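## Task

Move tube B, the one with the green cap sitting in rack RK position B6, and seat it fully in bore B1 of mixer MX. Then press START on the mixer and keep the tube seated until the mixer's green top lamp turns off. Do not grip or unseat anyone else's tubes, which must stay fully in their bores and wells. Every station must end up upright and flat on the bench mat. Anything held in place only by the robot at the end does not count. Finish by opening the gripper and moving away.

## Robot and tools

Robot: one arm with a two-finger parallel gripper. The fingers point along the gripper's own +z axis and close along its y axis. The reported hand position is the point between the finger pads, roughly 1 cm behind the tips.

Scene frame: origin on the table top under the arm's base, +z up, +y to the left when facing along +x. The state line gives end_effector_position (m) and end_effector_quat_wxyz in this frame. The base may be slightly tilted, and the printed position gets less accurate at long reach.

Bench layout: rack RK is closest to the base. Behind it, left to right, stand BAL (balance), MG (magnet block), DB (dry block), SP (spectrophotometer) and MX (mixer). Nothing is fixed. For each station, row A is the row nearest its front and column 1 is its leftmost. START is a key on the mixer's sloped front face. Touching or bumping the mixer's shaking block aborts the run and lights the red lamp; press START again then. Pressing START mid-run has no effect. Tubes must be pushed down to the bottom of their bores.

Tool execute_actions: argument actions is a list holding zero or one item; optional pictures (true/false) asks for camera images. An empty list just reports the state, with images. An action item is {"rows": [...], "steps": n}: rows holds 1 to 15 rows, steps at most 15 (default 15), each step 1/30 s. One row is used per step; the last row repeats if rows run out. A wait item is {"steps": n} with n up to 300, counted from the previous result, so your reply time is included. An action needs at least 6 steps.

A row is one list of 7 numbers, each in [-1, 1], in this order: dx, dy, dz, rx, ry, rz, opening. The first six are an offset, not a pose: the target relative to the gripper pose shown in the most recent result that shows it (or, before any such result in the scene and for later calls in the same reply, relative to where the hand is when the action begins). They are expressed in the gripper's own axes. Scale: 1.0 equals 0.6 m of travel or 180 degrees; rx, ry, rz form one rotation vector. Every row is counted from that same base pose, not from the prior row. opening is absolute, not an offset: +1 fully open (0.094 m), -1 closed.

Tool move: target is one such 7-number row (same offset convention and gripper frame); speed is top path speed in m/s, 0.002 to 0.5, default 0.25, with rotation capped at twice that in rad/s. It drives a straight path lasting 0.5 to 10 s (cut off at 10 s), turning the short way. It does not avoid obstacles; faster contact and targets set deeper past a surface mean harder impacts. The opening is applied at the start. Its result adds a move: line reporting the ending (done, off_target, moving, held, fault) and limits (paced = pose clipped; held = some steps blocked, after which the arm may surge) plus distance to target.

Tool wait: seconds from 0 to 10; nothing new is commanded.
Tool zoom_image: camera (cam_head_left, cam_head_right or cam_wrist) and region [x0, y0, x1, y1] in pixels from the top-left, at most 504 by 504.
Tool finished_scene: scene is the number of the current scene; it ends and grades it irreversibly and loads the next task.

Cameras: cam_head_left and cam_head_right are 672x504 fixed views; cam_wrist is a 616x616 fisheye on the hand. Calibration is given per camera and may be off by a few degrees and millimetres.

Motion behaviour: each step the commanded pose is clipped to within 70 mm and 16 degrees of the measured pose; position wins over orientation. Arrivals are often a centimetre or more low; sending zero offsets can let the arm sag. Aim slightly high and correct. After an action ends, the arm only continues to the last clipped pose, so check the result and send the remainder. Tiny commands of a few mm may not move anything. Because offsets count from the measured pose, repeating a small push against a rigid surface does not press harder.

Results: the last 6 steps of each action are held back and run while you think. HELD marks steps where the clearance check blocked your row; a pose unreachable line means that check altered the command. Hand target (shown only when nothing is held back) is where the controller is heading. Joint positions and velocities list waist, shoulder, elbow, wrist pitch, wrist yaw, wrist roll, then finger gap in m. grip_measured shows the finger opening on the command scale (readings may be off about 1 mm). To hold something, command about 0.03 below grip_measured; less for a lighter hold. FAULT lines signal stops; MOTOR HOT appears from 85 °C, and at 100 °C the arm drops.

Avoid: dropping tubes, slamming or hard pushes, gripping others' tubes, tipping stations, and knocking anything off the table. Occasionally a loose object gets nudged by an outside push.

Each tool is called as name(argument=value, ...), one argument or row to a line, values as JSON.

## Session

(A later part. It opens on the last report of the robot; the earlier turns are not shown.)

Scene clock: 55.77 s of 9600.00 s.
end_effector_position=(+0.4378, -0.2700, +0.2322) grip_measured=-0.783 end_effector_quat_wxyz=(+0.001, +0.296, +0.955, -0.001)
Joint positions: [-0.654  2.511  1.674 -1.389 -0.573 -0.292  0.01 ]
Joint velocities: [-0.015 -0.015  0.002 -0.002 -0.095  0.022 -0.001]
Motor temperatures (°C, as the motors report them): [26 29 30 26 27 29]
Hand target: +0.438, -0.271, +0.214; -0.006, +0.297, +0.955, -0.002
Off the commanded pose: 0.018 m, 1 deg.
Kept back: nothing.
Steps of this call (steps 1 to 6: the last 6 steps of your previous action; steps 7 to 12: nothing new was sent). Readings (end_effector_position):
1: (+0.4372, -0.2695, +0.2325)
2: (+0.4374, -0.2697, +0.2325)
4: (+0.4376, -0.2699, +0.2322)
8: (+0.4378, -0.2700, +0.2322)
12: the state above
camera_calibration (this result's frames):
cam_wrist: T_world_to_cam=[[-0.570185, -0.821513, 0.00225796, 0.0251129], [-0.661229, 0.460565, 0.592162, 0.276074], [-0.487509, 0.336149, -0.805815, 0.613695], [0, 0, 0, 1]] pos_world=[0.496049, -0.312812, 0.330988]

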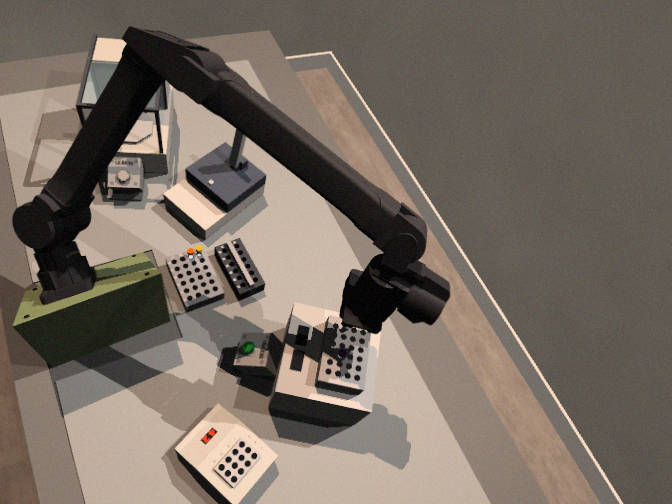

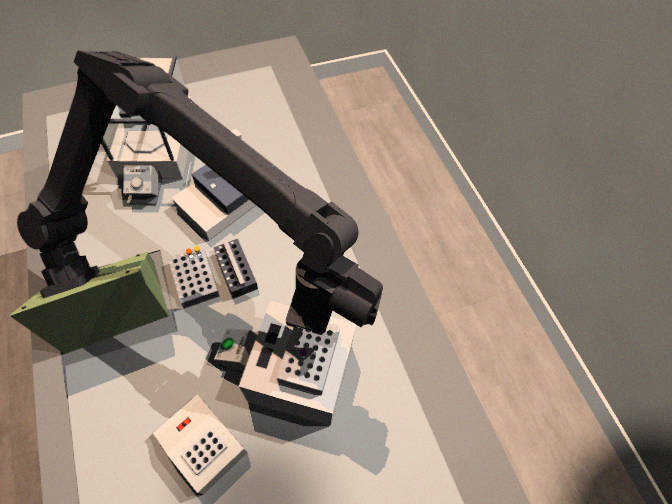

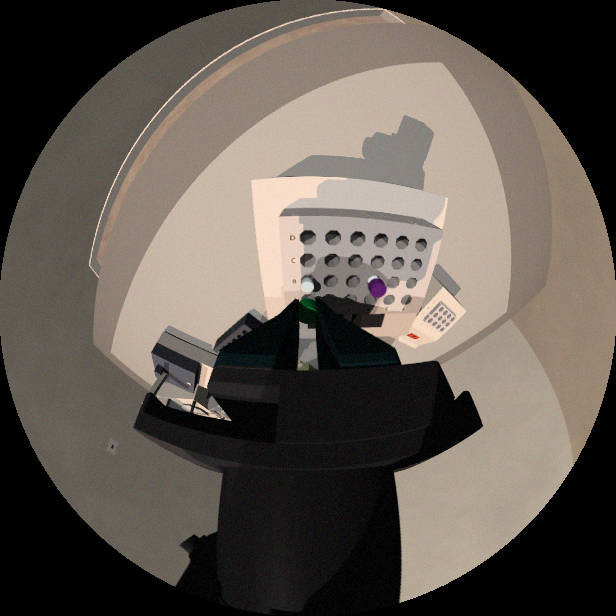

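execute_actions(
  actions=[
    {"rows": [[-0.0185,0.0058,-0.019,0.0031,-0.009,-0.0058,-0.82],[-0.0185,0.0058,-0.019,0.0031,-0.009,-0.0058,-0.82],[-0.0185,0.0058,-0.019,0.0031,-0.009,-0.0058,-0.82],[-0.0185,0.0058,-0.019,0.0031,-0.009,-0.0058,-0.82],[-0.0124,0.0079,-0.019,0.0015,-0.0044,-0.0028,-0.82],[-0.0107,0.0074,-0.019,0.0021,-0.003,-0.0021,-0.82],[-0.0107,0.0074,-0.019,0.0021,-0.003,-0.0021,-0.82],[-0.0091,0.007,-0.019,0.0029,-0.0016,-0.0015,-0.82],[-0.0091,0.007,-0.019,0.0029,-0.0016,-0.0015,-0.82],[-0.0081,0.0073,-0.019,0.0026,-0.0009,-0.001,-0.82]], "steps": 15},
  ],
)

execute_actions(
  actions=[
    {"steps": 10},
  ],
  pictures=true,
)

zoom_image(
  camera="cam_wrist",
  region=[278, 250, 348, 320],
)

Scene clock: 56.57 s of 9600.00 s.
end_effector_position=(+0.4366, -0.2690, +0.2325) grip_measured=-0.783 end_effector_quat_wxyz=(-0.002, +0.298, +0.955, -0.001)
Joint positions: [-0.654  2.511  1.675 -1.396 -0.57  -0.292  0.01 ]
Joint velocities: [-0.024 -0.015 -0.002 -0.027 -0.007  0.007 -0.   ]
Motor temperatures (°C, as the motors report them): [26 29 30 26 27 29]
Steps of this call (steps 1 to 15: nothing new was sent; steps 16 to 24: the first 9 steps of this action). Readings (end_effector_position):
16: (+0.4378, -0.2700, +0.2322)
17: (+0.4378, -0.2700, +0.2322)
19: (+0.4378, -0.2700, +0.2324)
23: (+0.4369, -0.2692, +0.2325)
24: the state above

Scene clock: 56.90 s of 9600.00 s.
end_effector_position=(+0.4363, -0.2687, +0.2327) grip_measured=-0.783 end_effector_quat_wxyz=(-0.002, +0.299, +0.954, -0.001)
Joint positions: [-0.654  2.511  1.675 -1.399 -0.57  -0.292  0.01 ]
Joint velocities: [-0.005 -0.015  0.012  0.002 -0.007 -0.095  0.   ]
Motor temperatures (°C, as the motors report them): [26 29 30 26 27 29]
Hand target: +0.444, -0.269, +0.244; +0.002, +0.295, +0.955, -0.006
Off the commanded pose: 0.014 m, 1 deg.
Kept back: nothing.
Steps of this call (steps 1 to 6: the last 6 steps of your previous action; steps 7 to 10: nothing new was sent). Readings (end_effector_position):
1: (+0.4365, -0.2689, +0.2327)
2: (+0.4364, -0.2688, +0.2327)
4: (+0.4363, -0.2687, +0.2327)
8: (+0.4363, -0.2687, +0.2327)
10: the state above
camera_calibration (this result's frames):
cam_wrist: T_world_to_cam=[[-0.573904, -0.818915, 0.00354984, 0.0273654], [-0.654912, 0.461563, 0.598372, 0.270361], [-0.491654, 0.341083, -0.801211, 0.614969], [0, 0, 0, 1]] pos_world=[0.49512, -0.312135, 0.330846]

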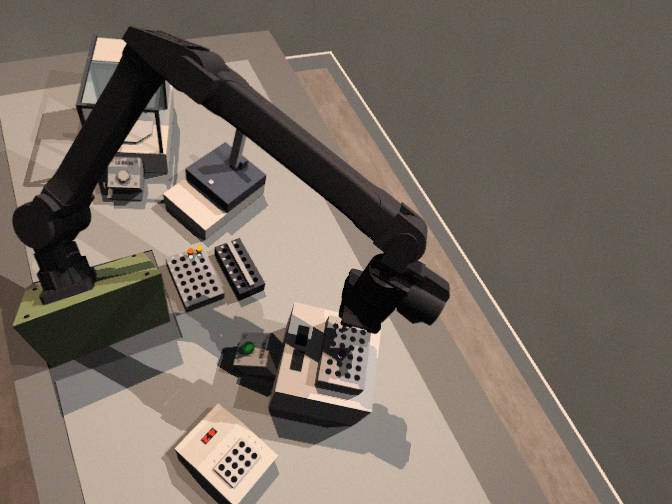

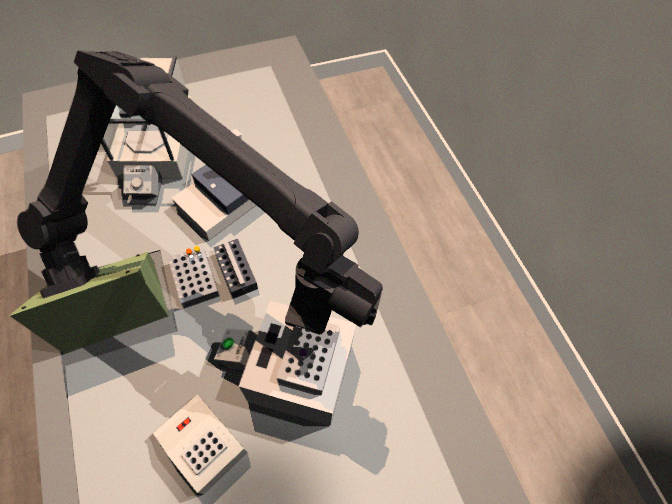

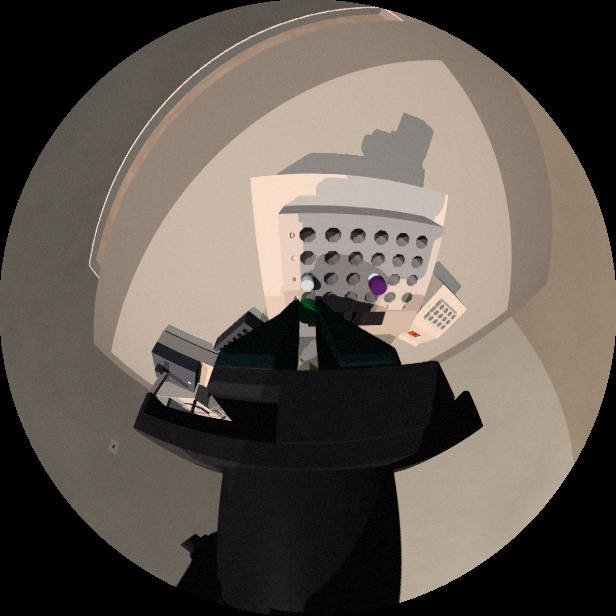

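Region (278, 250, 348, 320) of cam_wrist's 616x616 image, scaled by 7.200, with more detail than that image has.

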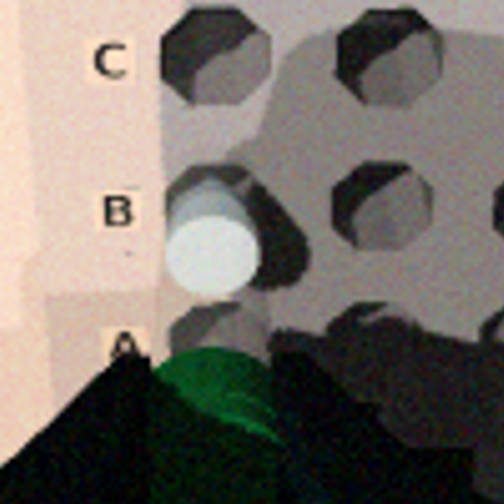

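execute_actions(
  actions=[
    {"rows": [[-0.012,0.0068,-0.0195,0.0027,-0.0042,-0.0029,-0.82],[-0.0108,0.0064,-0.0195,0.0035,-0.0031,-0.0024,-0.82],[-0.0098,0.0066,-0.0195,0.0034,-0.0022,-0.0019,-0.82],[-0.0095,0.0067,-0.0195,0.0033,-0.002,-0.0017,-0.82]], "steps": 12},
  ],
)

execute_actions(
  actions=[
    {"steps": 9},
  ],
  pictures=true,
)

zoom_image(
  camera="cam_wrist",
  region=[278, 250, 348, 320],
)

Scene clock: 57.47 s of 9600.00 s.
end_effector_position=(+0.4351, -0.2685, +0.2327) grip_measured=-0.783 end_effector_quat_wxyz=(-0.005, +0.300, +0.954, -0.002)
Joint positions: [-0.654  2.511  1.675 -1.403 -0.565 -0.292  0.01 ]
Joint velocities: [-0.005  0.015 -0.007 -0.017  0.007 -0.037 -0.001]
Motor temperatures (°C, as the motors report them): [26 29 30 26 27 29]
Steps of this call (steps 1 to 11: nothing new was sent; steps 12 to 17: the first 6 steps of this action). Readings (end_effector_position):
12: (+0.4363, -0.2688, +0.2327)
13: (+0.4361, -0.2689, +0.2327)
15: (+0.4355, -0.2688, +0.2327)
17: the state above

Scene clock: 57.77 s of 9600.00 s.
end_effector_position=(+0.4345, -0.2681, +0.2327) grip_measured=-0.783 end_effector_quat_wxyz=(-0.007, +0.301, +0.954, -0.002)
Joint positions: [-0.654  2.511  1.675 -1.406 -0.564 -0.292  0.01 ]
Joint velocities: [ 0.005  0.005 -0.007 -0.012 -0.037 -0.022 -0.001]
Motor temperatures (°C, as the motors report them): [26 29 30 26 27 29]
Hand target: +0.443, -0.269, +0.244; -0.001, +0.296, +0.955, -0.007
Off the commanded pose: 0.015 m, 1 deg.
Kept back: nothing.
Steps of this call (steps 1 to 6: the last 6 steps of your previous action; steps 7 to 9: nothing new was sent). Readings (end_effector_position):
1: (+0.4350, -0.2685, +0.2327)
2: (+0.4349, -0.2685, +0.2327)
4: (+0.4348, -0.2684, +0.2327)
8: (+0.4345, -0.2681, +0.2327)
9: the state above
camera_calibration (this result's frames):
cam_wrist: T_world_to_cam=[[-0.577045, -0.816676, 0.00769943, 0.0278131], [-0.647948, 0.463523, 0.604409, 0.264987], [-0.497176, 0.343782, -0.796637, 0.615952], [0, 0, 0, 1]] pos_world=[0.493983, -0.311867, 0.330316]

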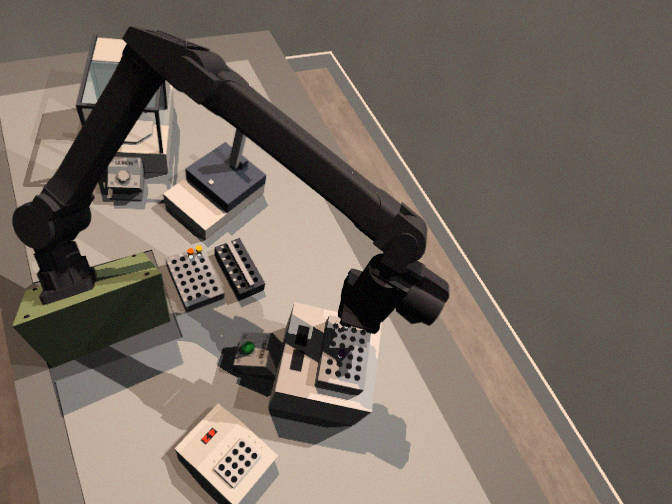

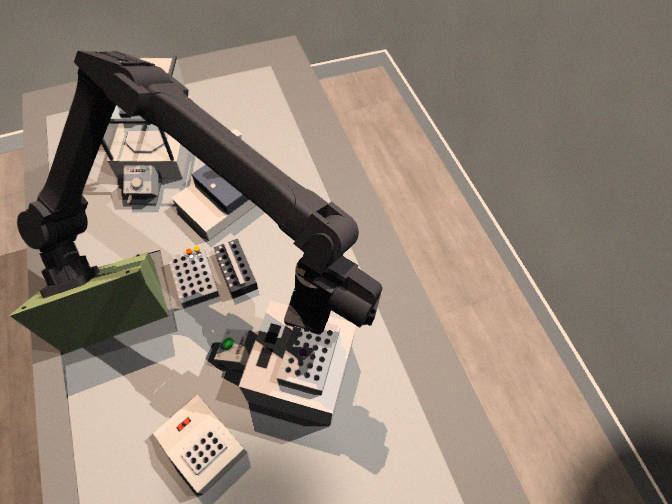

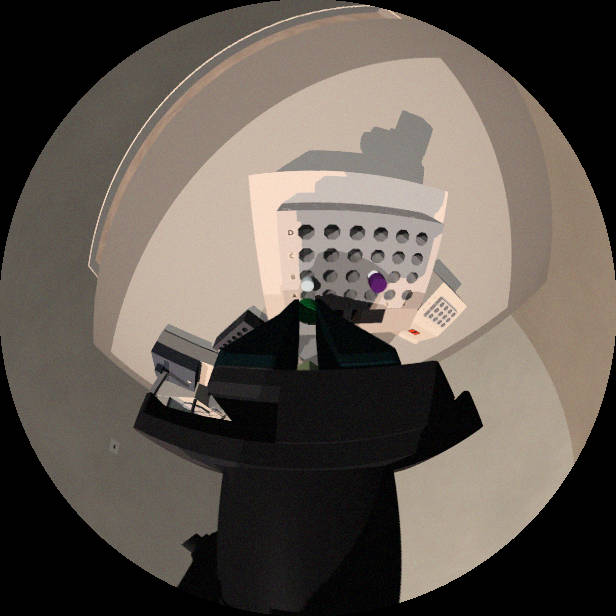

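Region (278, 250, 348, 320) of cam_wrist's 616x616 image, scaled by 7.200, with more detail than that image has.

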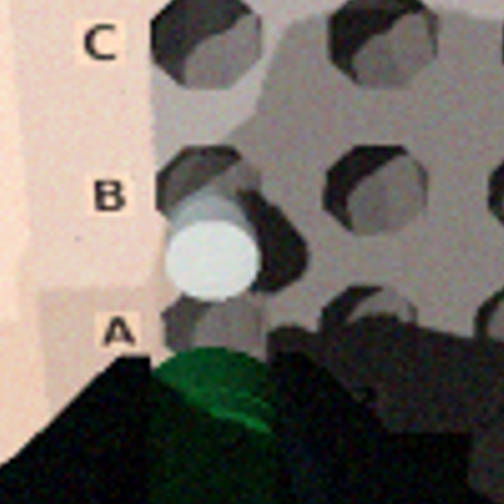

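execute_actions(
  actions=[
    {"rows": [[-0.0078,-0.001,0.005,0.001,-0.003,-0.001,-0.82],[-0.0078,-0.001,0.0185,0.001,0.0005,-0.001,-0.82],[-0.0078,-0.001,0.0185,0.001,0.0005,-0.001,-0.82],[-0.0078,-0.001,0.0195,0.001,0.0005,-0.001,-0.82],[-0.0078,-0.001,0.0207,0.001,0.0005,-0.001,-0.82],[-0.0078,-0.001,0.0219,0.001,0.0005,-0.001,-0.82],[-0.0078,-0.001,0.0231,0.001,0.0005,-0.001,-0.82],[-0.0078,-0.001,0.0243,0.001,0.0005,-0.001,-0.82],[-0.0078,-0.001,0.0255,0.001,0.0005,-0.001,-0.82],[-0.0078,-0.001,0.0267,0.001,0.0005,-0.001,-0.82],[-0.0078,-0.001,0.0279,0.001,0.0005,-0.001,-0.82],[-0.0078,-0.001,0.029,0.001,0.0005,-0.001,-0.82]], "steps": 15},
  ],
)

execute_actions(
  actions=[
    {"steps": 12},
  ],
  pictures=true,
)

zoom_image(
  camera="cam_wrist",
  region=[278, 250, 348, 320],
)

Scene clock: 58.50 s of 9600.00 s.
end_effector_position=(+0.4350, -0.2687, +0.2309) grip_measured=-0.783 end_effector_quat_wxyz=(-0.004, +0.299, +0.954, -0.001)
Joint positions: [-0.654  2.511  1.67  -1.396 -0.568 -0.292  0.01 ]
Joint velocities: [ 0.024 -0.005 -0.056  0.066 -0.11   0.037 -0.001]
Motor temperatures (°C, as the motors report them): [26 29 30 26 27 29]
Steps of this call (steps 1 to 13: nothing new was sent; steps 14 to 22: the first 9 steps of this action). Readings (end_effector_position):
14: (+0.4345, -0.2681, +0.2327)
15: (+0.4347, -0.2682, +0.2327)
17: (+0.4351, -0.2683, +0.2327)
21: (+0.4352, -0.2688, +0.2316)
22: the state above

Scene clock: 58.90 s of 9600.00 s.
end_effector_position=(+0.4352, -0.2680, +0.2263) grip_measured=-0.783 end_effector_quat_wxyz=(-0.005, +0.298, +0.955, -0.002)
Joint positions: [-0.648  2.512  1.663 -1.387 -0.57  -0.29   0.01 ]
Joint velocities: [ 0.015 -0.024 -0.007 -0.002 -0.066 -0.022 -0.   ]
Motor temperatures (°C, as the motors report them): [26 29 30 26 27 29]
Hand target: +0.438, -0.271, +0.215; -0.008, +0.299, +0.954, -0.003
Off the commanded pose: 0.012 m, 0 deg.
Kept back: nothing.
Steps of this call (steps 1 to 6: the last 6 steps of your previous action; steps 7 to 12: nothing new was sent). Readings (end_effector_position):
1: (+0.4348, -0.2686, +0.2301)
2: (+0.4347, -0.2684, +0.2294)
4: (+0.4346, -0.2684, +0.2279)
8: (+0.4350, -0.2681, +0.2264)
12: the state above
camera_calibration (this result's frames):
cam_wrist: T_world_to_cam=[[-0.572736, -0.819713, 0.00669299, 0.0258714], [-0.652106, 0.460545, 0.602209, 0.270752], [-0.496721, 0.340542, -0.79831, 0.610449], [0, 0, 0, 1]] pos_world=[0.494599, -0.31137, 0.324105]

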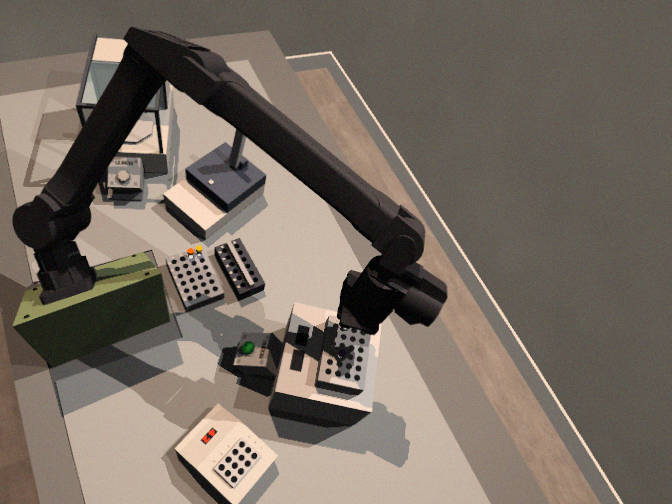

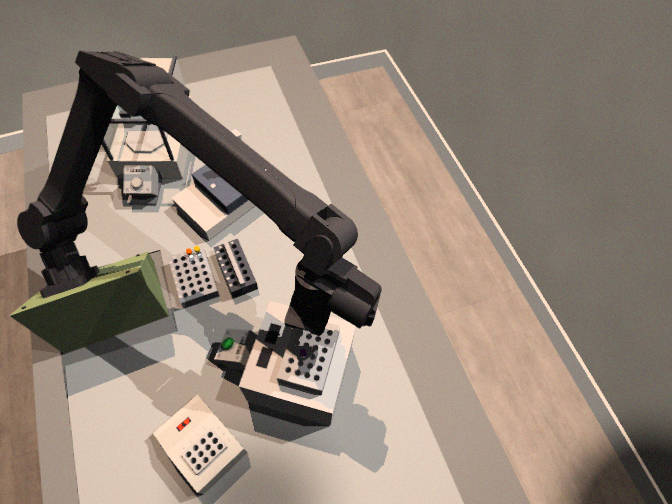

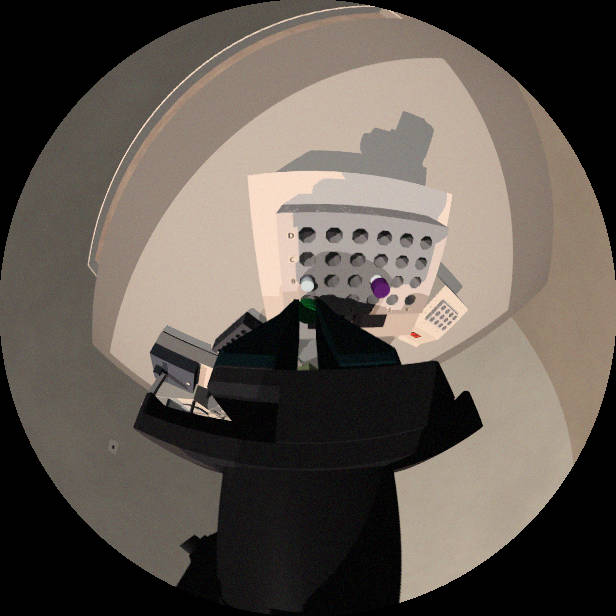

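Region (278, 250, 348, 320) of cam_wrist's 616x616 image, scaled by 7.200, with more detail than that image has.

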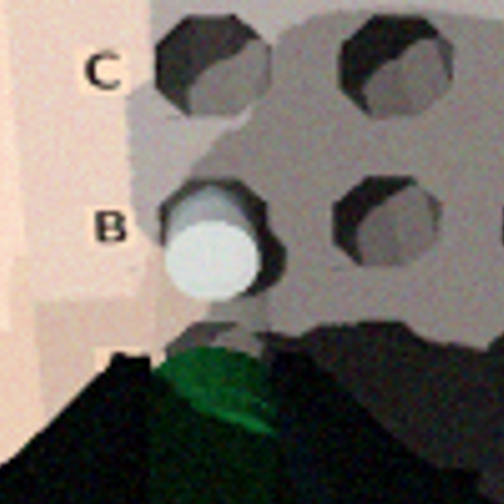

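execute_actions(
  actions=[
    {"rows": [[-0.0072,-0.0012,0.02,0.0012,0.001,0,-0.82],[-0.0072,-0.0012,0.022,0.0012,0.001,0,-0.82],[-0.0072,-0.0012,0.024,0.0012,0.001,0,-0.82],[-0.0072,-0.0012,0.026,0.0012,0.001,0,-0.82],[-0.0072,-0.0012,0.028,0.0012,0.001,0,-0.82],[-0.0072,-0.0012,0.03,0.0012,0.001,0,-0.82],[-0.0072,-0.0012,0.032,0.0012,0.001,0,-0.82],[-0.0072,-0.0012,0.034,0.0012,0.001,0,-0.82],[-0.0072,-0.0012,0.036,0.0012,0.001,0,-0.82],[-0.0072,-0.0012,0.038,0.0012,0.001,0,-0.82],[-0.0072,-0.0012,0.04,0.0012,0.001,0,-0.82],[-0.0072,-0.0012,0.042,0.0012,0.001,0,-0.82],[-0.0072,-0.0012,0.044,0.0012,0.001,0,-0.82],[-0.0072,-0.0012,0.046,0.0012,0.001,0,-0.82],[-0.0072,-0.0012,0.048,0.0012,0.001,0,-0.82]], "steps": 15},
  ],
)

execute_actions(
  actions=[
    {"steps": 13},
  ],
)

Scene clock: 59.50 s of 9600.00 s.
end_effector_position=(+0.4351, -0.2682, +0.2200) grip_measured=-0.783 end_effector_quat_wxyz=(-0.003, +0.297, +0.955, -0.001)
Joint positions: [-0.643  2.513  1.648 -1.365 -0.576 -0.285  0.01 ]
Joint velocities: [ 0.034 -0.005 -0.046  0.076 -0.037 -0.037 -0.001]
Motor temperatures (°C, as the motors report them): [26 29 30 26 27 29]
Steps of this call (steps 1 to 9: nothing new was sent; steps 10 to 18: the first 9 steps of this action). Readings (end_effector_position):
10: (+0.4353, -0.2680, +0.2263)
11: (+0.4355, -0.2682, +0.2261)
13: (+0.4356, -0.2685, +0.2252)
17: (+0.4351, -0.2683, +0.2213)
18: the state above

Scene clock: 59.93 s of 9600.00 s.
end_effector_position=(+0.4356, -0.2681, +0.2079) grip_measured=-0.783 end_effector_quat_wxyz=(-0.005, +0.297, +0.955, -0.001)
Joint positions: [-0.63   2.52   1.633 -1.34  -0.581 -0.275  0.01 ]
Joint velocities: [-0.005 -0.005 -0.002  0.012 -0.007 -0.066  0.   ]
Motor temperatures (°C, as the motors report them): [26 29 30 26 27 29]
Hand target: +0.438, -0.271, +0.198; -0.007, +0.298, +0.955, -0.002
Off the commanded pose: 0.011 m, 0 deg.
Kept back: nothing.
Steps of this call (steps 1 to 6: the last 6 steps of your previous action; steps 7 to 13: nothing new was sent). Readings (end_effector_position):
1: (+0.4350, -0.2681, +0.2187)
2: (+0.4352, -0.2680, +0.2172)
4: (+0.4354, -0.2679, +0.2145)
8: (+0.4356, -0.2678, +0.2096)
13: the state above

execute_actions(
  actions=[
    {"rows": [[-0.006,-0.0012,0.018,0.001,0.0012,0,-0.82],[-0.006,-0.0012,0.0195,0.001,0.0012,0,-0.82],[-0.006,-0.0012,0.021,0.001,0.0012,0,-0.82],[-0.006,-0.0012,0.0225,0.001,0.0012,0,-0.82],[-0.006,-0.0012,0.024,0.001,0.0012,0,-0.82],[-0.006,-0.0012,0.0255,0.001,0.0012,0,-0.82],[-0.006,-0.0012,0.027,0.001,0.0012,0,-0.82],[-0.006,-0.0012,0.0285,0.001,0.0012,0,-0.82],[-0.006,-0.0012,0.03,0.001,0.0012,0,-0.82],[-0.006,-0.0012,0.0315,0.001,0.0012,0,-0.82],[-0.006,-0.0012,0.033,0.001,0.0012,0,-0.82],[-0.006,-0.0012,0.0345,0.001,0.0012,0,-0.82],[-0.006,-0.0012,0.036,0.001,0.0012,0,-0.82]], "steps": 15},
  ],
)

execute_actions(
  actions=[
    {"steps": 12},
  ],
  pictures=true,
)

zoom_image(
  camera="cam_wrist",
  region=[260, 240, 420, 360],
)

Scene clock: 60.60 s of 9600.00 s.
end_effector_position=(+0.4354, -0.2682, +0.2043) grip_measured=-0.783 end_effector_quat_wxyz=(-0.003, +0.296, +0.955, -0.001)
Joint positions: [-0.628  2.52   1.624 -1.326 -0.586 -0.273  0.01 ]
Joint velocities: [ 0.024 -0.005 -0.066  0.076  0.051 -0.037  0.002]
Motor temperatures (°C, as the motors report them): [26 29 30 26 27 29]
Steps of this call (steps 1 to 11: nothing new was sent; steps 12 to 20: the first 9 steps of this action). Readings (end_effector_position):
12: (+0.4356, -0.2681, +0.2079)
13: (+0.4357, -0.2681, +0.2079)
15: (+0.4359, -0.2684, +0.2075)
19: (+0.4355, -0.2684, +0.2052)
20: the state above

Scene clock: 61.00 s of 9600.00 s.
end_effector_position=(+0.4360, -0.2681, +0.2001) grip_measured=-0.783 end_effector_quat_wxyz=(-0.003, +0.296, +0.955, -0.001)
Joint positions: [-0.622  2.521  1.618 -1.314 -0.588 -0.267  0.01 ]
Joint velocities: [-0.024 -0.015 -0.002 -0.027 -0.022  0.007  0.   ]
Motor temperatures (°C, as the motors report them): [26 29 30 26 27 29]
Hand target: +0.438, -0.270, +0.186; -0.007, +0.296, +0.955, -0.002
Off the commanded pose: 0.014 m, 1 deg.
Kept back: nothing.
Steps of this call (steps 1 to 6: the last 6 steps of your previous action; steps 7 to 12: nothing new was sent). Readings (end_effector_position):
1: (+0.4355, -0.2682, +0.2036)
2: (+0.4357, -0.2682, +0.2027)
4: (+0.4357, -0.2681, +0.2009)
8: (+0.4360, -0.2681, +0.2001)
12: the state above
camera_calibration (this result's frames):
cam_wrist: T_world_to_cam=[[-0.569089, -0.822262, 0.00482742, 0.0245534], [-0.657218, 0.458374, 0.598296, 0.289522], [-0.494169, 0.337311, -0.801261, 0.588605], [0, 0, 0, 1]] pos_world=[0.495122, -0.311063, 0.298288]

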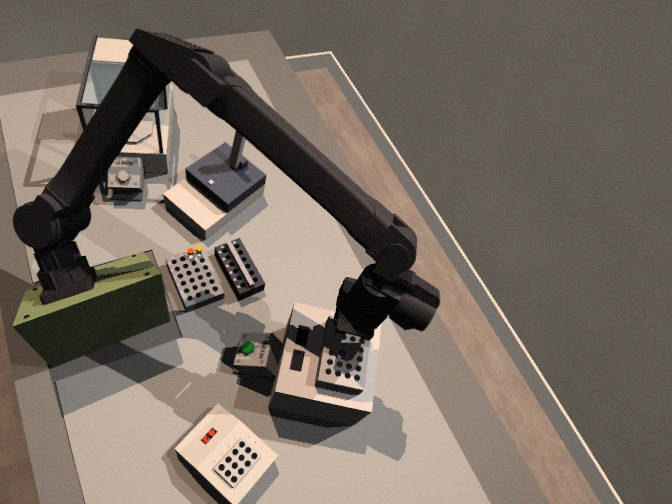

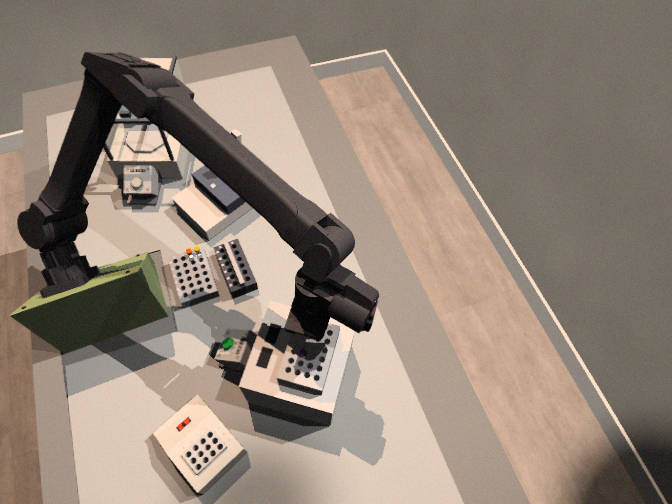

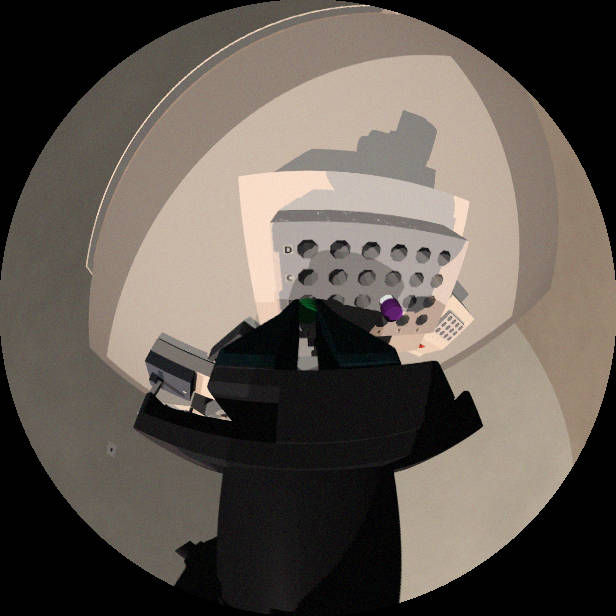

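Region (260, 240, 420, 360) of cam_wrist's 616x616 image, scaled by 3.150, with more detail than that image has; it fills the top 378 rows of this view, and the rest is white.

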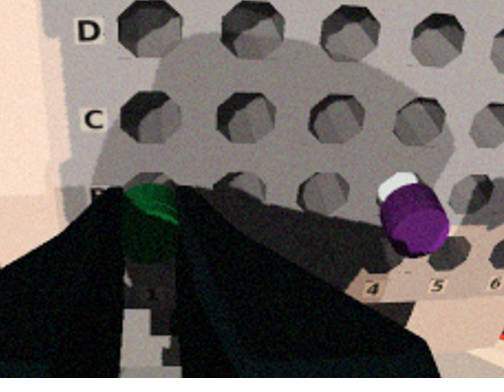

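execute_actions(
  actions=[
    {"rows": [[-0.005,0.003,-0.012,0.0005,-0.004,-0.001,-0.82],[-0.007,0.004,-0.02,0.0007,-0.006,-0.0017,-0.82],[-0.007,0.004,-0.02,0.0007,-0.006,-0.0017,-0.78],[-0.007,0.004,-0.02,0.0007,-0.006,-0.0017,-0.74],[-0.007,0.004,-0.02,0.0007,-0.006,-0.0017,-0.68],[-0.007,0.004,-0.02,0.0007,-0.006,-0.0017,-0.6],[-0.007,0.004,-0.02,0.0007,-0.006,-0.0017,-0.52],[-0.007,0.004,-0.02,0.0007,-0.006,-0.0017,-0.52],[-0.007,0.004,-0.02,0.0007,-0.006,-0.0017,-0.52],[-0.007,0.004,-0.02,0.0007,-0.006,-0.0017,-0.52],[-0.0137,0.008,-0.039,0.0014,-0.0115,-0.0034,-0.52],[-0.0137,0.008,-0.043,0.0014,-0.0115,-0.0034,-0.52],[-0.0137,0.008,-0.047,0.0014,-0.0115,-0.0034,-0.52],[-0.0137,0.008,-0.051,0.0014,-0.0115,-0.0034,-0.52],[-0.0137,0.008,-0.055,0.0014,-0.0115,-0.0034,-0.52]], "steps": 15},
  ],
)

execute_actions(
  actions=[
    {"steps": 13},
  ],
)

Scene clock: 61.87 s of 9600.00 s.
end_effector_position=(+0.4356, -0.2685, +0.2001) grip_measured=-0.524 end_effector_quat_wxyz=(-0.003, +0.296, +0.955, -0.003)
Joint positions: [-0.622  2.521  1.618 -1.314 -0.585 -0.267  0.022]
Joint velocities: [-0.005 -0.015  0.017  0.007 -0.037 -0.037  0.005]
Motor temperatures (°C, as the motors report them): [26 29 30 26 27 29]
Steps of this call (steps 1 to 17: nothing new was sent; steps 18 to 26: the first 9 steps of this action). Readings (end_effector_position):
18: (+0.4360, -0.2681, +0.2001)
19: (+0.4360, -0.2682, +0.2001)
21: (+0.4358, -0.2683, +0.2001)
25: (+0.4356, -0.2685, +0.2001)
26: the state above

Scene clock: 62.30 s of 9600.00 s.
end_effector_position=(+0.4318, -0.2660, +0.2009) grip_measured=-0.522 end_effector_quat_wxyz=(-0.011, +0.302, +0.953, +0.000)
Joint positions: [-0.624  2.521  1.618 -1.335 -0.581 -0.267  0.022]
Joint velocities: [-0.005 -0.015 -0.007 -0.022 -0.007  0.051  0.001]
Motor temperatures (°C, as the motors report them): [26 29 30 26 27 29]
Hand target: +0.445, -0.269, +0.233; +0.014, +0.291, +0.957, -0.010
Off the commanded pose: 0.035 m, 3 deg.
Kept back: nothing.
Steps of this call (steps 1 to 6: the last 6 steps of your previous action; steps 7 to 13: nothing new was sent). Readings (end_effector_position):
1: (+0.4356, -0.2685, +0.2001)
2: (+0.4356, -0.2685, +0.2004)
4: (+0.4352, -0.2684, +0.2005)
8: (+0.4325, -0.2663, +0.2007)
13: the state above

execute_actions(
  actions=[
    {"rows": [[-0.0297,0.0043,-0.055,0.0036,-0.0231,-0.0081,-0.52],[-0.0317,0.0043,-0.0577,0.0038,-0.0243,-0.0085,-0.52],[-0.0337,0.0043,-0.0604,0.004,-0.0255,-0.009,-0.52],[-0.0357,0.0043,-0.063,0.0042,-0.0268,-0.0094,-0.52],[-0.0377,0.0043,-0.0657,0.0044,-0.028,-0.0099,-0.52],[-0.0398,0.0042,-0.0684,0.0046,-0.0292,-0.0103,-0.52],[-0.0418,0.0042,-0.0711,0.0048,-0.0304,-0.0108,-0.52],[-0.0438,0.0042,-0.0738,0.005,-0.0316,-0.0112,-0.52],[-0.0458,0.0042,-0.0764,0.0052,-0.0329,-0.0117,-0.52],[-0.0478,0.0042,-0.0791,0.0054,-0.0341,-0.0121,-0.52],[-0.0498,0.0042,-0.0818,0.0056,-0.0353,-0.0126,-0.52]], "steps": 15},
  ],
)

execute_actions(
  actions=[
    {"steps": 12},
  ],
  pictures=true,
)

zoom_image(
  camera="cam_wrist",
  region=[260, 240, 420, 360],
)

Scene clock: 63.30 s of 9600.00 s.
end_effector_position=(+0.4356, -0.2708, +0.2087) grip_measured=-0.522 end_effector_quat_wxyz=(-0.004, +0.300, +0.954, -0.006)
Joint positions: [-0.631  2.521  1.636 -1.335 -0.573 -0.267  0.022]
Joint velocities: [-0.044 -0.005  0.125  0.002  0.022 -0.037 -0.   ]
Motor temperatures (°C, as the motors report them): [26 29 30 26 27 29]
Steps of this call (steps 1 to 21: nothing new was sent; steps 22 to 30: the first 9 steps of this action). Readings (end_effector_position):
22: (+0.4315, -0.2663, +0.2010)
23: (+0.4312, -0.2665, +0.2010)
25: (+0.4313, -0.2671, +0.2017)
29: (+0.4343, -0.2698, +0.2068)
30: the state above

Scene clock: 63.70 s of 9600.00 s.
end_effector_position=(+0.4415, -0.2755, +0.2188) grip_measured=-0.522 end_effector_quat_wxyz=(+0.007, +0.296, +0.955, -0.010)
Joint positions: [-0.64   2.52   1.658 -1.335 -0.573 -0.267  0.022]
Joint velocities: [-0.015 -0.005 -0.007 -0.002 -0.022 -0.007  0.001]
Motor temperatures (°C, as the motors report them): [26 29 31 26 27 29]
Hand target: +0.457, -0.281, +0.250; +0.039, +0.283, +0.958, -0.026
Off the commanded pose: 0.036 m, 4 deg.
Kept back: nothing.
Steps of this call (steps 1 to 6: the last 6 steps of your previous action; steps 7 to 12: nothing new was sent). Readings (end_effector_position):
1: (+0.4367, -0.2717, +0.2104)
2: (+0.4379, -0.2727, +0.2123)
4: (+0.4399, -0.2742, +0.2159)
8: (+0.4415, -0.2755, +0.2188)
12: the state above
camera_calibration (this result's frames):
cam_wrist: T_world_to_cam=[[-0.569865, -0.821585, 0.0158707, 0.0195949], [-0.664474, 0.472081, 0.579322, 0.296467], [-0.483455, 0.319589, -0.814944, 0.602212], [0, 0, 0, 1]] pos_world=[0.499304, -0.316318, 0.318709]

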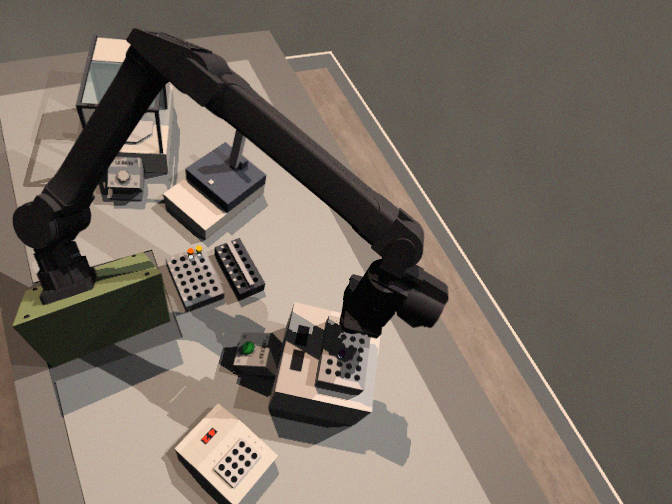

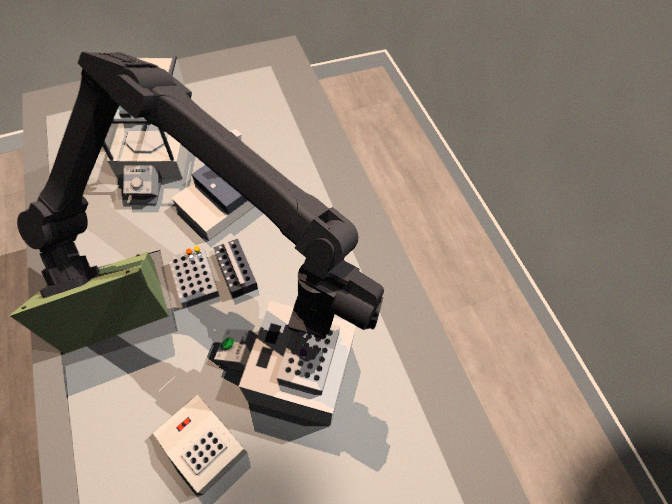

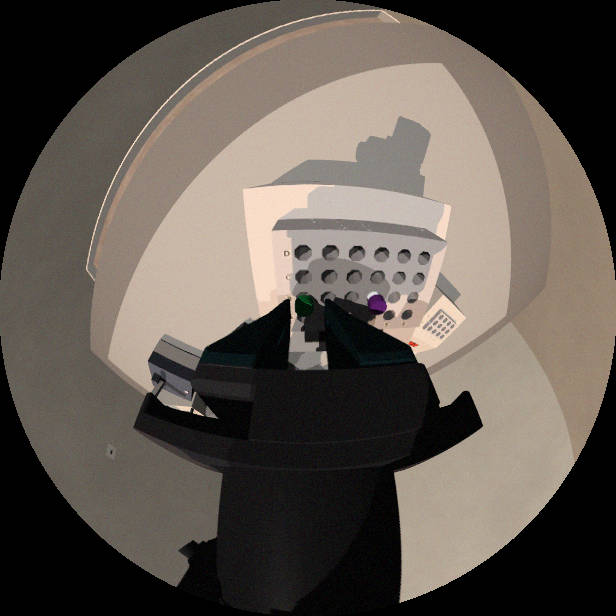

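Region (260, 240, 420, 360) of cam_wrist's 616x616 image, scaled by 3.150, with more detail than that image has; it fills the top 378 rows of this view, and the rest is white.

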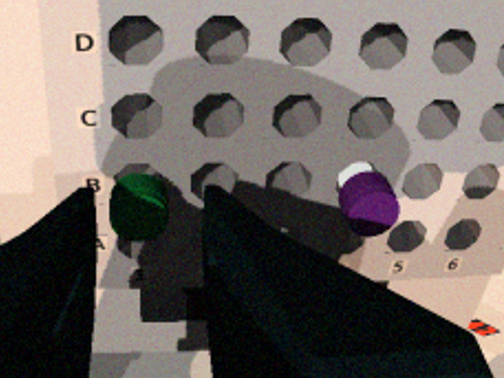

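execute_actions(
  actions=[
    {"rows": [[-0.0107,0.014,-0.027,0.0035,-0.0105,-0.0066,-0.52],[-0.0107,0.018,-0.033,0.0042,-0.0125,-0.0079,-0.52],[-0.0107,0.022,-0.0395,0.0049,-0.0146,-0.0092,-0.52],[-0.0107,0.026,-0.046,0.0056,-0.0166,-0.0105,-0.52],[-0.0107,0.03,-0.052,0.0063,-0.0187,-0.0118,-0.52],[-0.0107,0.0345,-0.0587,0.007,-0.0207,-0.0131,-0.52]], "steps": 12},
  ],
)

move(
  target=[0.29, -0.1, -0.03, 0, -0.09, 0.01, -1],
  speed=0.22,
)

Scene clock: 64.73 s of 9600.00 s.
end_effector_position=(+0.4434, -0.2734, +0.2238) grip_measured=-0.522 end_effector_quat_wxyz=(+0.010, +0.293, +0.956, -0.014)
Joint positions: [-0.64   2.509  1.658 -1.335 -0.57  -0.267  0.022]
Joint velocities: [-0.015 -0.161  0.012  0.002  0.007 -0.051 -0.   ]
Motor temperatures (°C, as the motors report them): [26 29 31 26 27 29]
Steps of this call (steps 1 to 25: nothing new was sent; steps 26 to 31: the first 6 steps of this action). Readings (end_effector_position):
26: (+0.4415, -0.2755, +0.2188)
27: (+0.4415, -0.2755, +0.2190)
29: (+0.4419, -0.2750, +0.2202)
31: the state above

Scene clock: 66.50 s of 9600.00 s.
end_effector_position=(+0.2664, -0.2126, +0.2466) grip_measured=-0.986 end_effector_quat_wxyz=(+0.145, +0.308, +0.939, -0.054)
Joint positions: [-0.897  2.022  0.942 -0.925 -0.525 -0.323  0.001]
Joint velocities: [ 0.015 -0.015 -0.012  0.002  0.007 -0.037 -0.001]
Motor temperatures (°C, as the motors report them): [26 29 31 26 27 29]
Hand target: +0.272, -0.217, +0.256; +0.159, +0.293, +0.941, -0.067
Off your previous action's commanded pose: 0.015 m, 2 deg at its last step (step 6 of this call).
Off the commanded pose: 0.011 m, 3 deg.
Kept back: nothing.
move: off_target
camera_calibration (this result's frames):
cam_wrist: T_world_to_cam=[[-0.59752, -0.801773, 0.0113733, -0.0162287], [-0.757108, 0.568792, 0.321345, 0.243146], [-0.264115, 0.183399, -0.946894, 0.465255], [0, 0, 0, 1]] pos_world=[0.297272, -0.236639, 0.362598]

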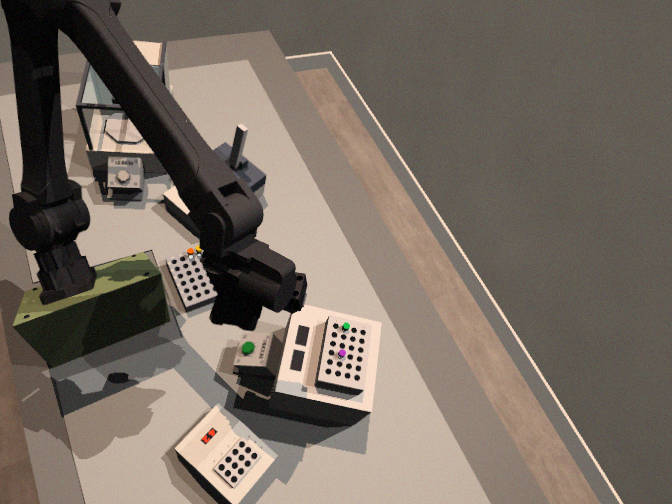

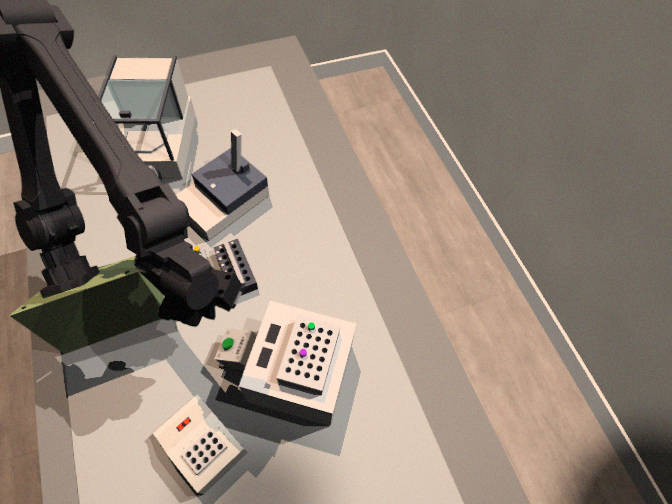

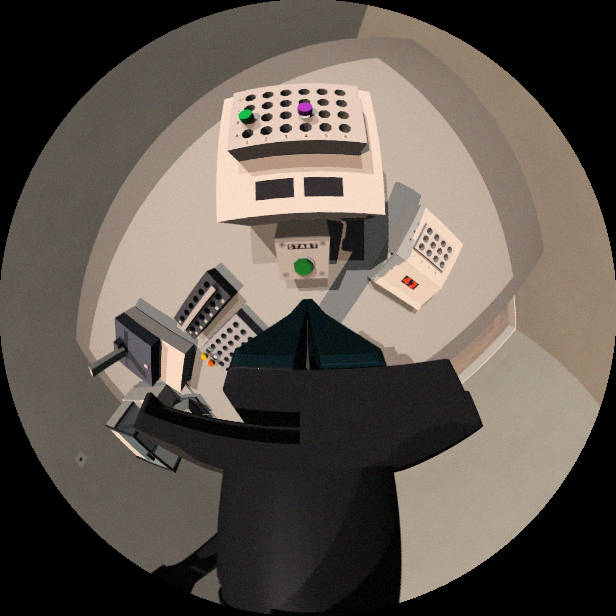

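move(
  target=[0.074, 0.0055, 0.179, 0, -0.012, 0, -1],
  speed=0.2,
)

zoom_image(
  camera="cam_wrist",
  region=[228, 190, 388, 350],
)

Scene clock: 67.97 s of 9600.00 s.
end_effector_position=(+0.2558, -0.1997, +0.1287) grip_measured=-0.986 end_effector_quat_wxyz=(+0.155, +0.308, +0.937, -0.054)
Joint positions: [-0.76   2.122  0.698 -0.481 -0.587 -0.159  0.001]
Joint velocities: [-0.015 -0.015 -0.022  0.002  0.037  0.007 -0.001]
Motor temperatures (°C, as the motors report them): [26 29 31 26 27 29]
Hand target: +0.261, -0.203, +0.130; +0.163, +0.306, +0.936, -0.058
Off the commanded pose: 0.007 m, 1 deg.
Kept back: nothing.
move: done
camera_calibration (this result's frames):
cam_wrist: T_world_to_cam=[[-0.597998, -0.801483, 0.00476562, -0.00985414], [-0.763081, 0.571144, 0.302492, 0.270106], [-0.245164, 0.177253, -0.95314, 0.343196], [0, 0, 0, 1]] pos_world=[0.284359, -0.223, 0.245456]

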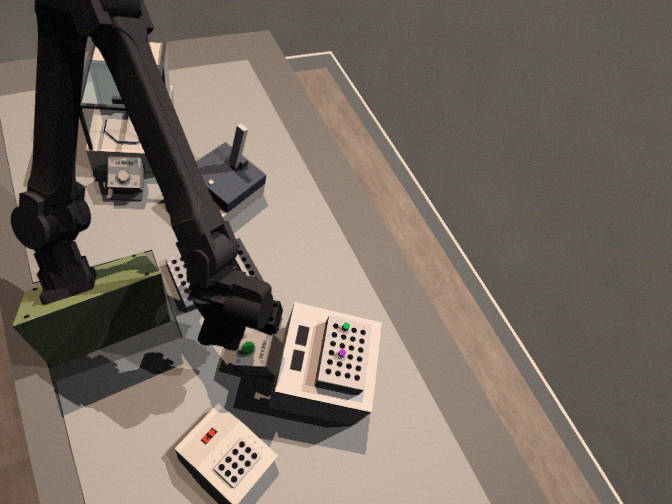

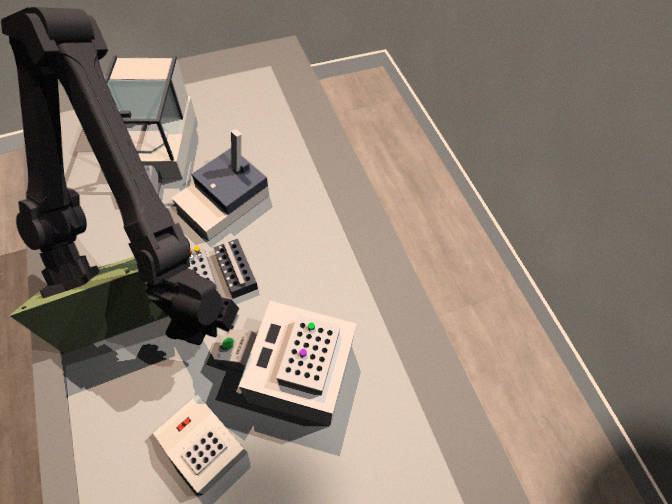

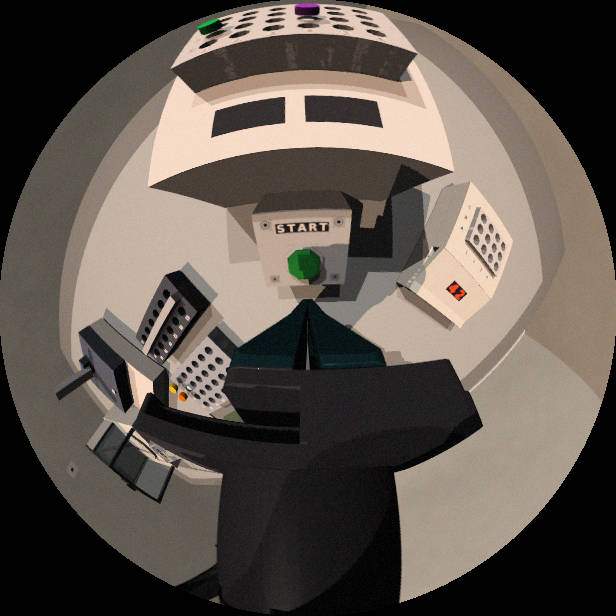

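Region (228, 190, 388, 350) of cam_wrist's 616x616 image, scaled by 3.150, with more detail than that image has.

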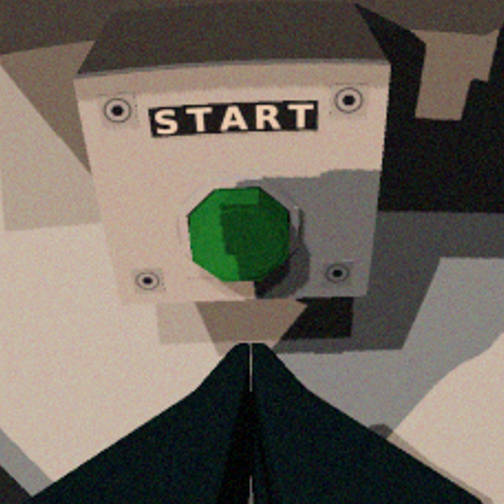

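move(
  target=[-0.026, 0.005, 0.045, 0, -0.004, 0, -1],
  speed=0.08,
)

zoom_image(
  camera="cam_wrist",
  region=[228, 190, 388, 350],
)

Scene clock: 69.03 s of 9600.00 s.
end_effector_position=(+0.2635, -0.2022, +0.1038) grip_measured=-0.986 end_effector_quat_wxyz=(+0.149, +0.315, +0.936, -0.049)
Joint positions: [-0.707  2.184  0.698 -0.401 -0.606 -0.095  0.001]
Joint velocities: [-0.005 -0.015 -0.007 -0.012 -0.037  0.022 -0.001]
Motor temperatures (°C, as the motors report them): [26 29 31 26 27 29]
Hand target: +0.276, -0.211, +0.108; +0.161, +0.307, +0.936, -0.055
Off the commanded pose: 0.016 m, 2 deg.
Kept back: nothing.
move: off_target
camera_calibration (this result's frames):
cam_wrist: T_world_to_cam=[[-0.607207, -0.794536, -0.00346077, -0.00243812], [-0.754507, 0.575239, 0.315943, 0.282071], [-0.249037, 0.194454, -0.948772, 0.325822], [0, 0, 0, 1]] pos_world=[0.292486, -0.227553, 0.220004]

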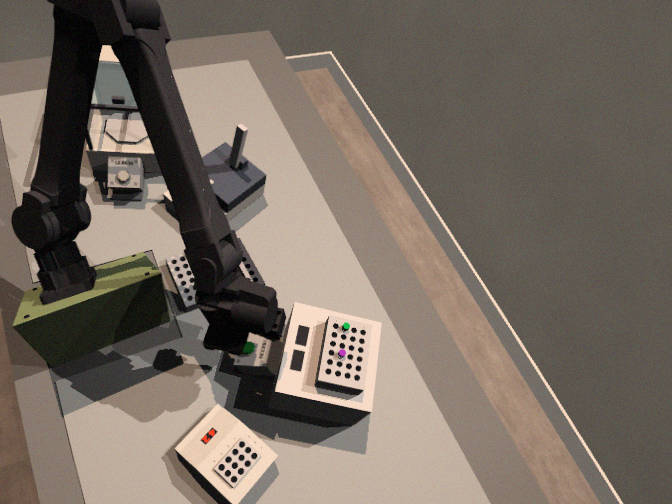

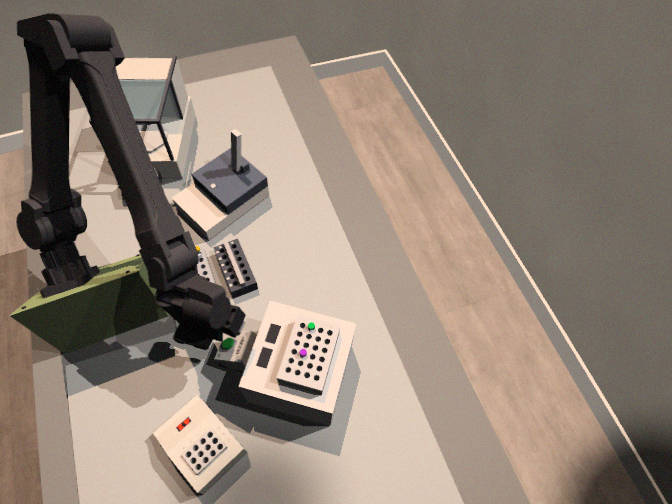

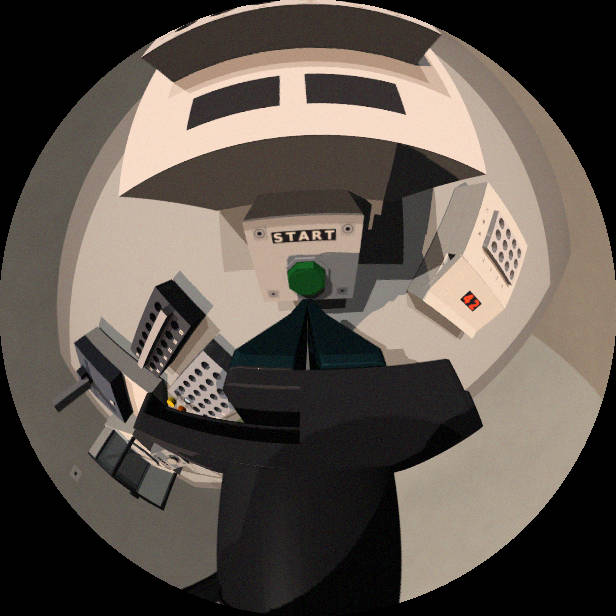

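Region (228, 190, 388, 350) of cam_wrist's 616x616 image, scaled by 3.150, with more detail than that image has.

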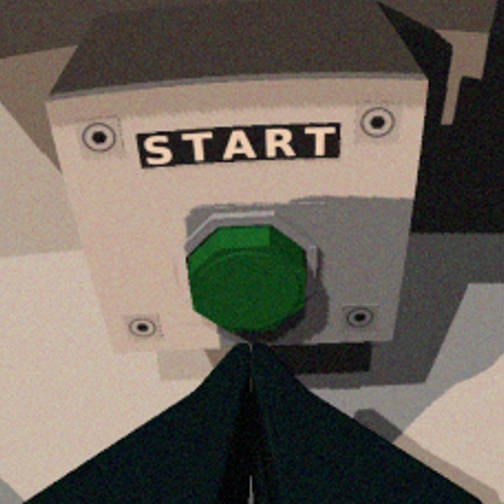

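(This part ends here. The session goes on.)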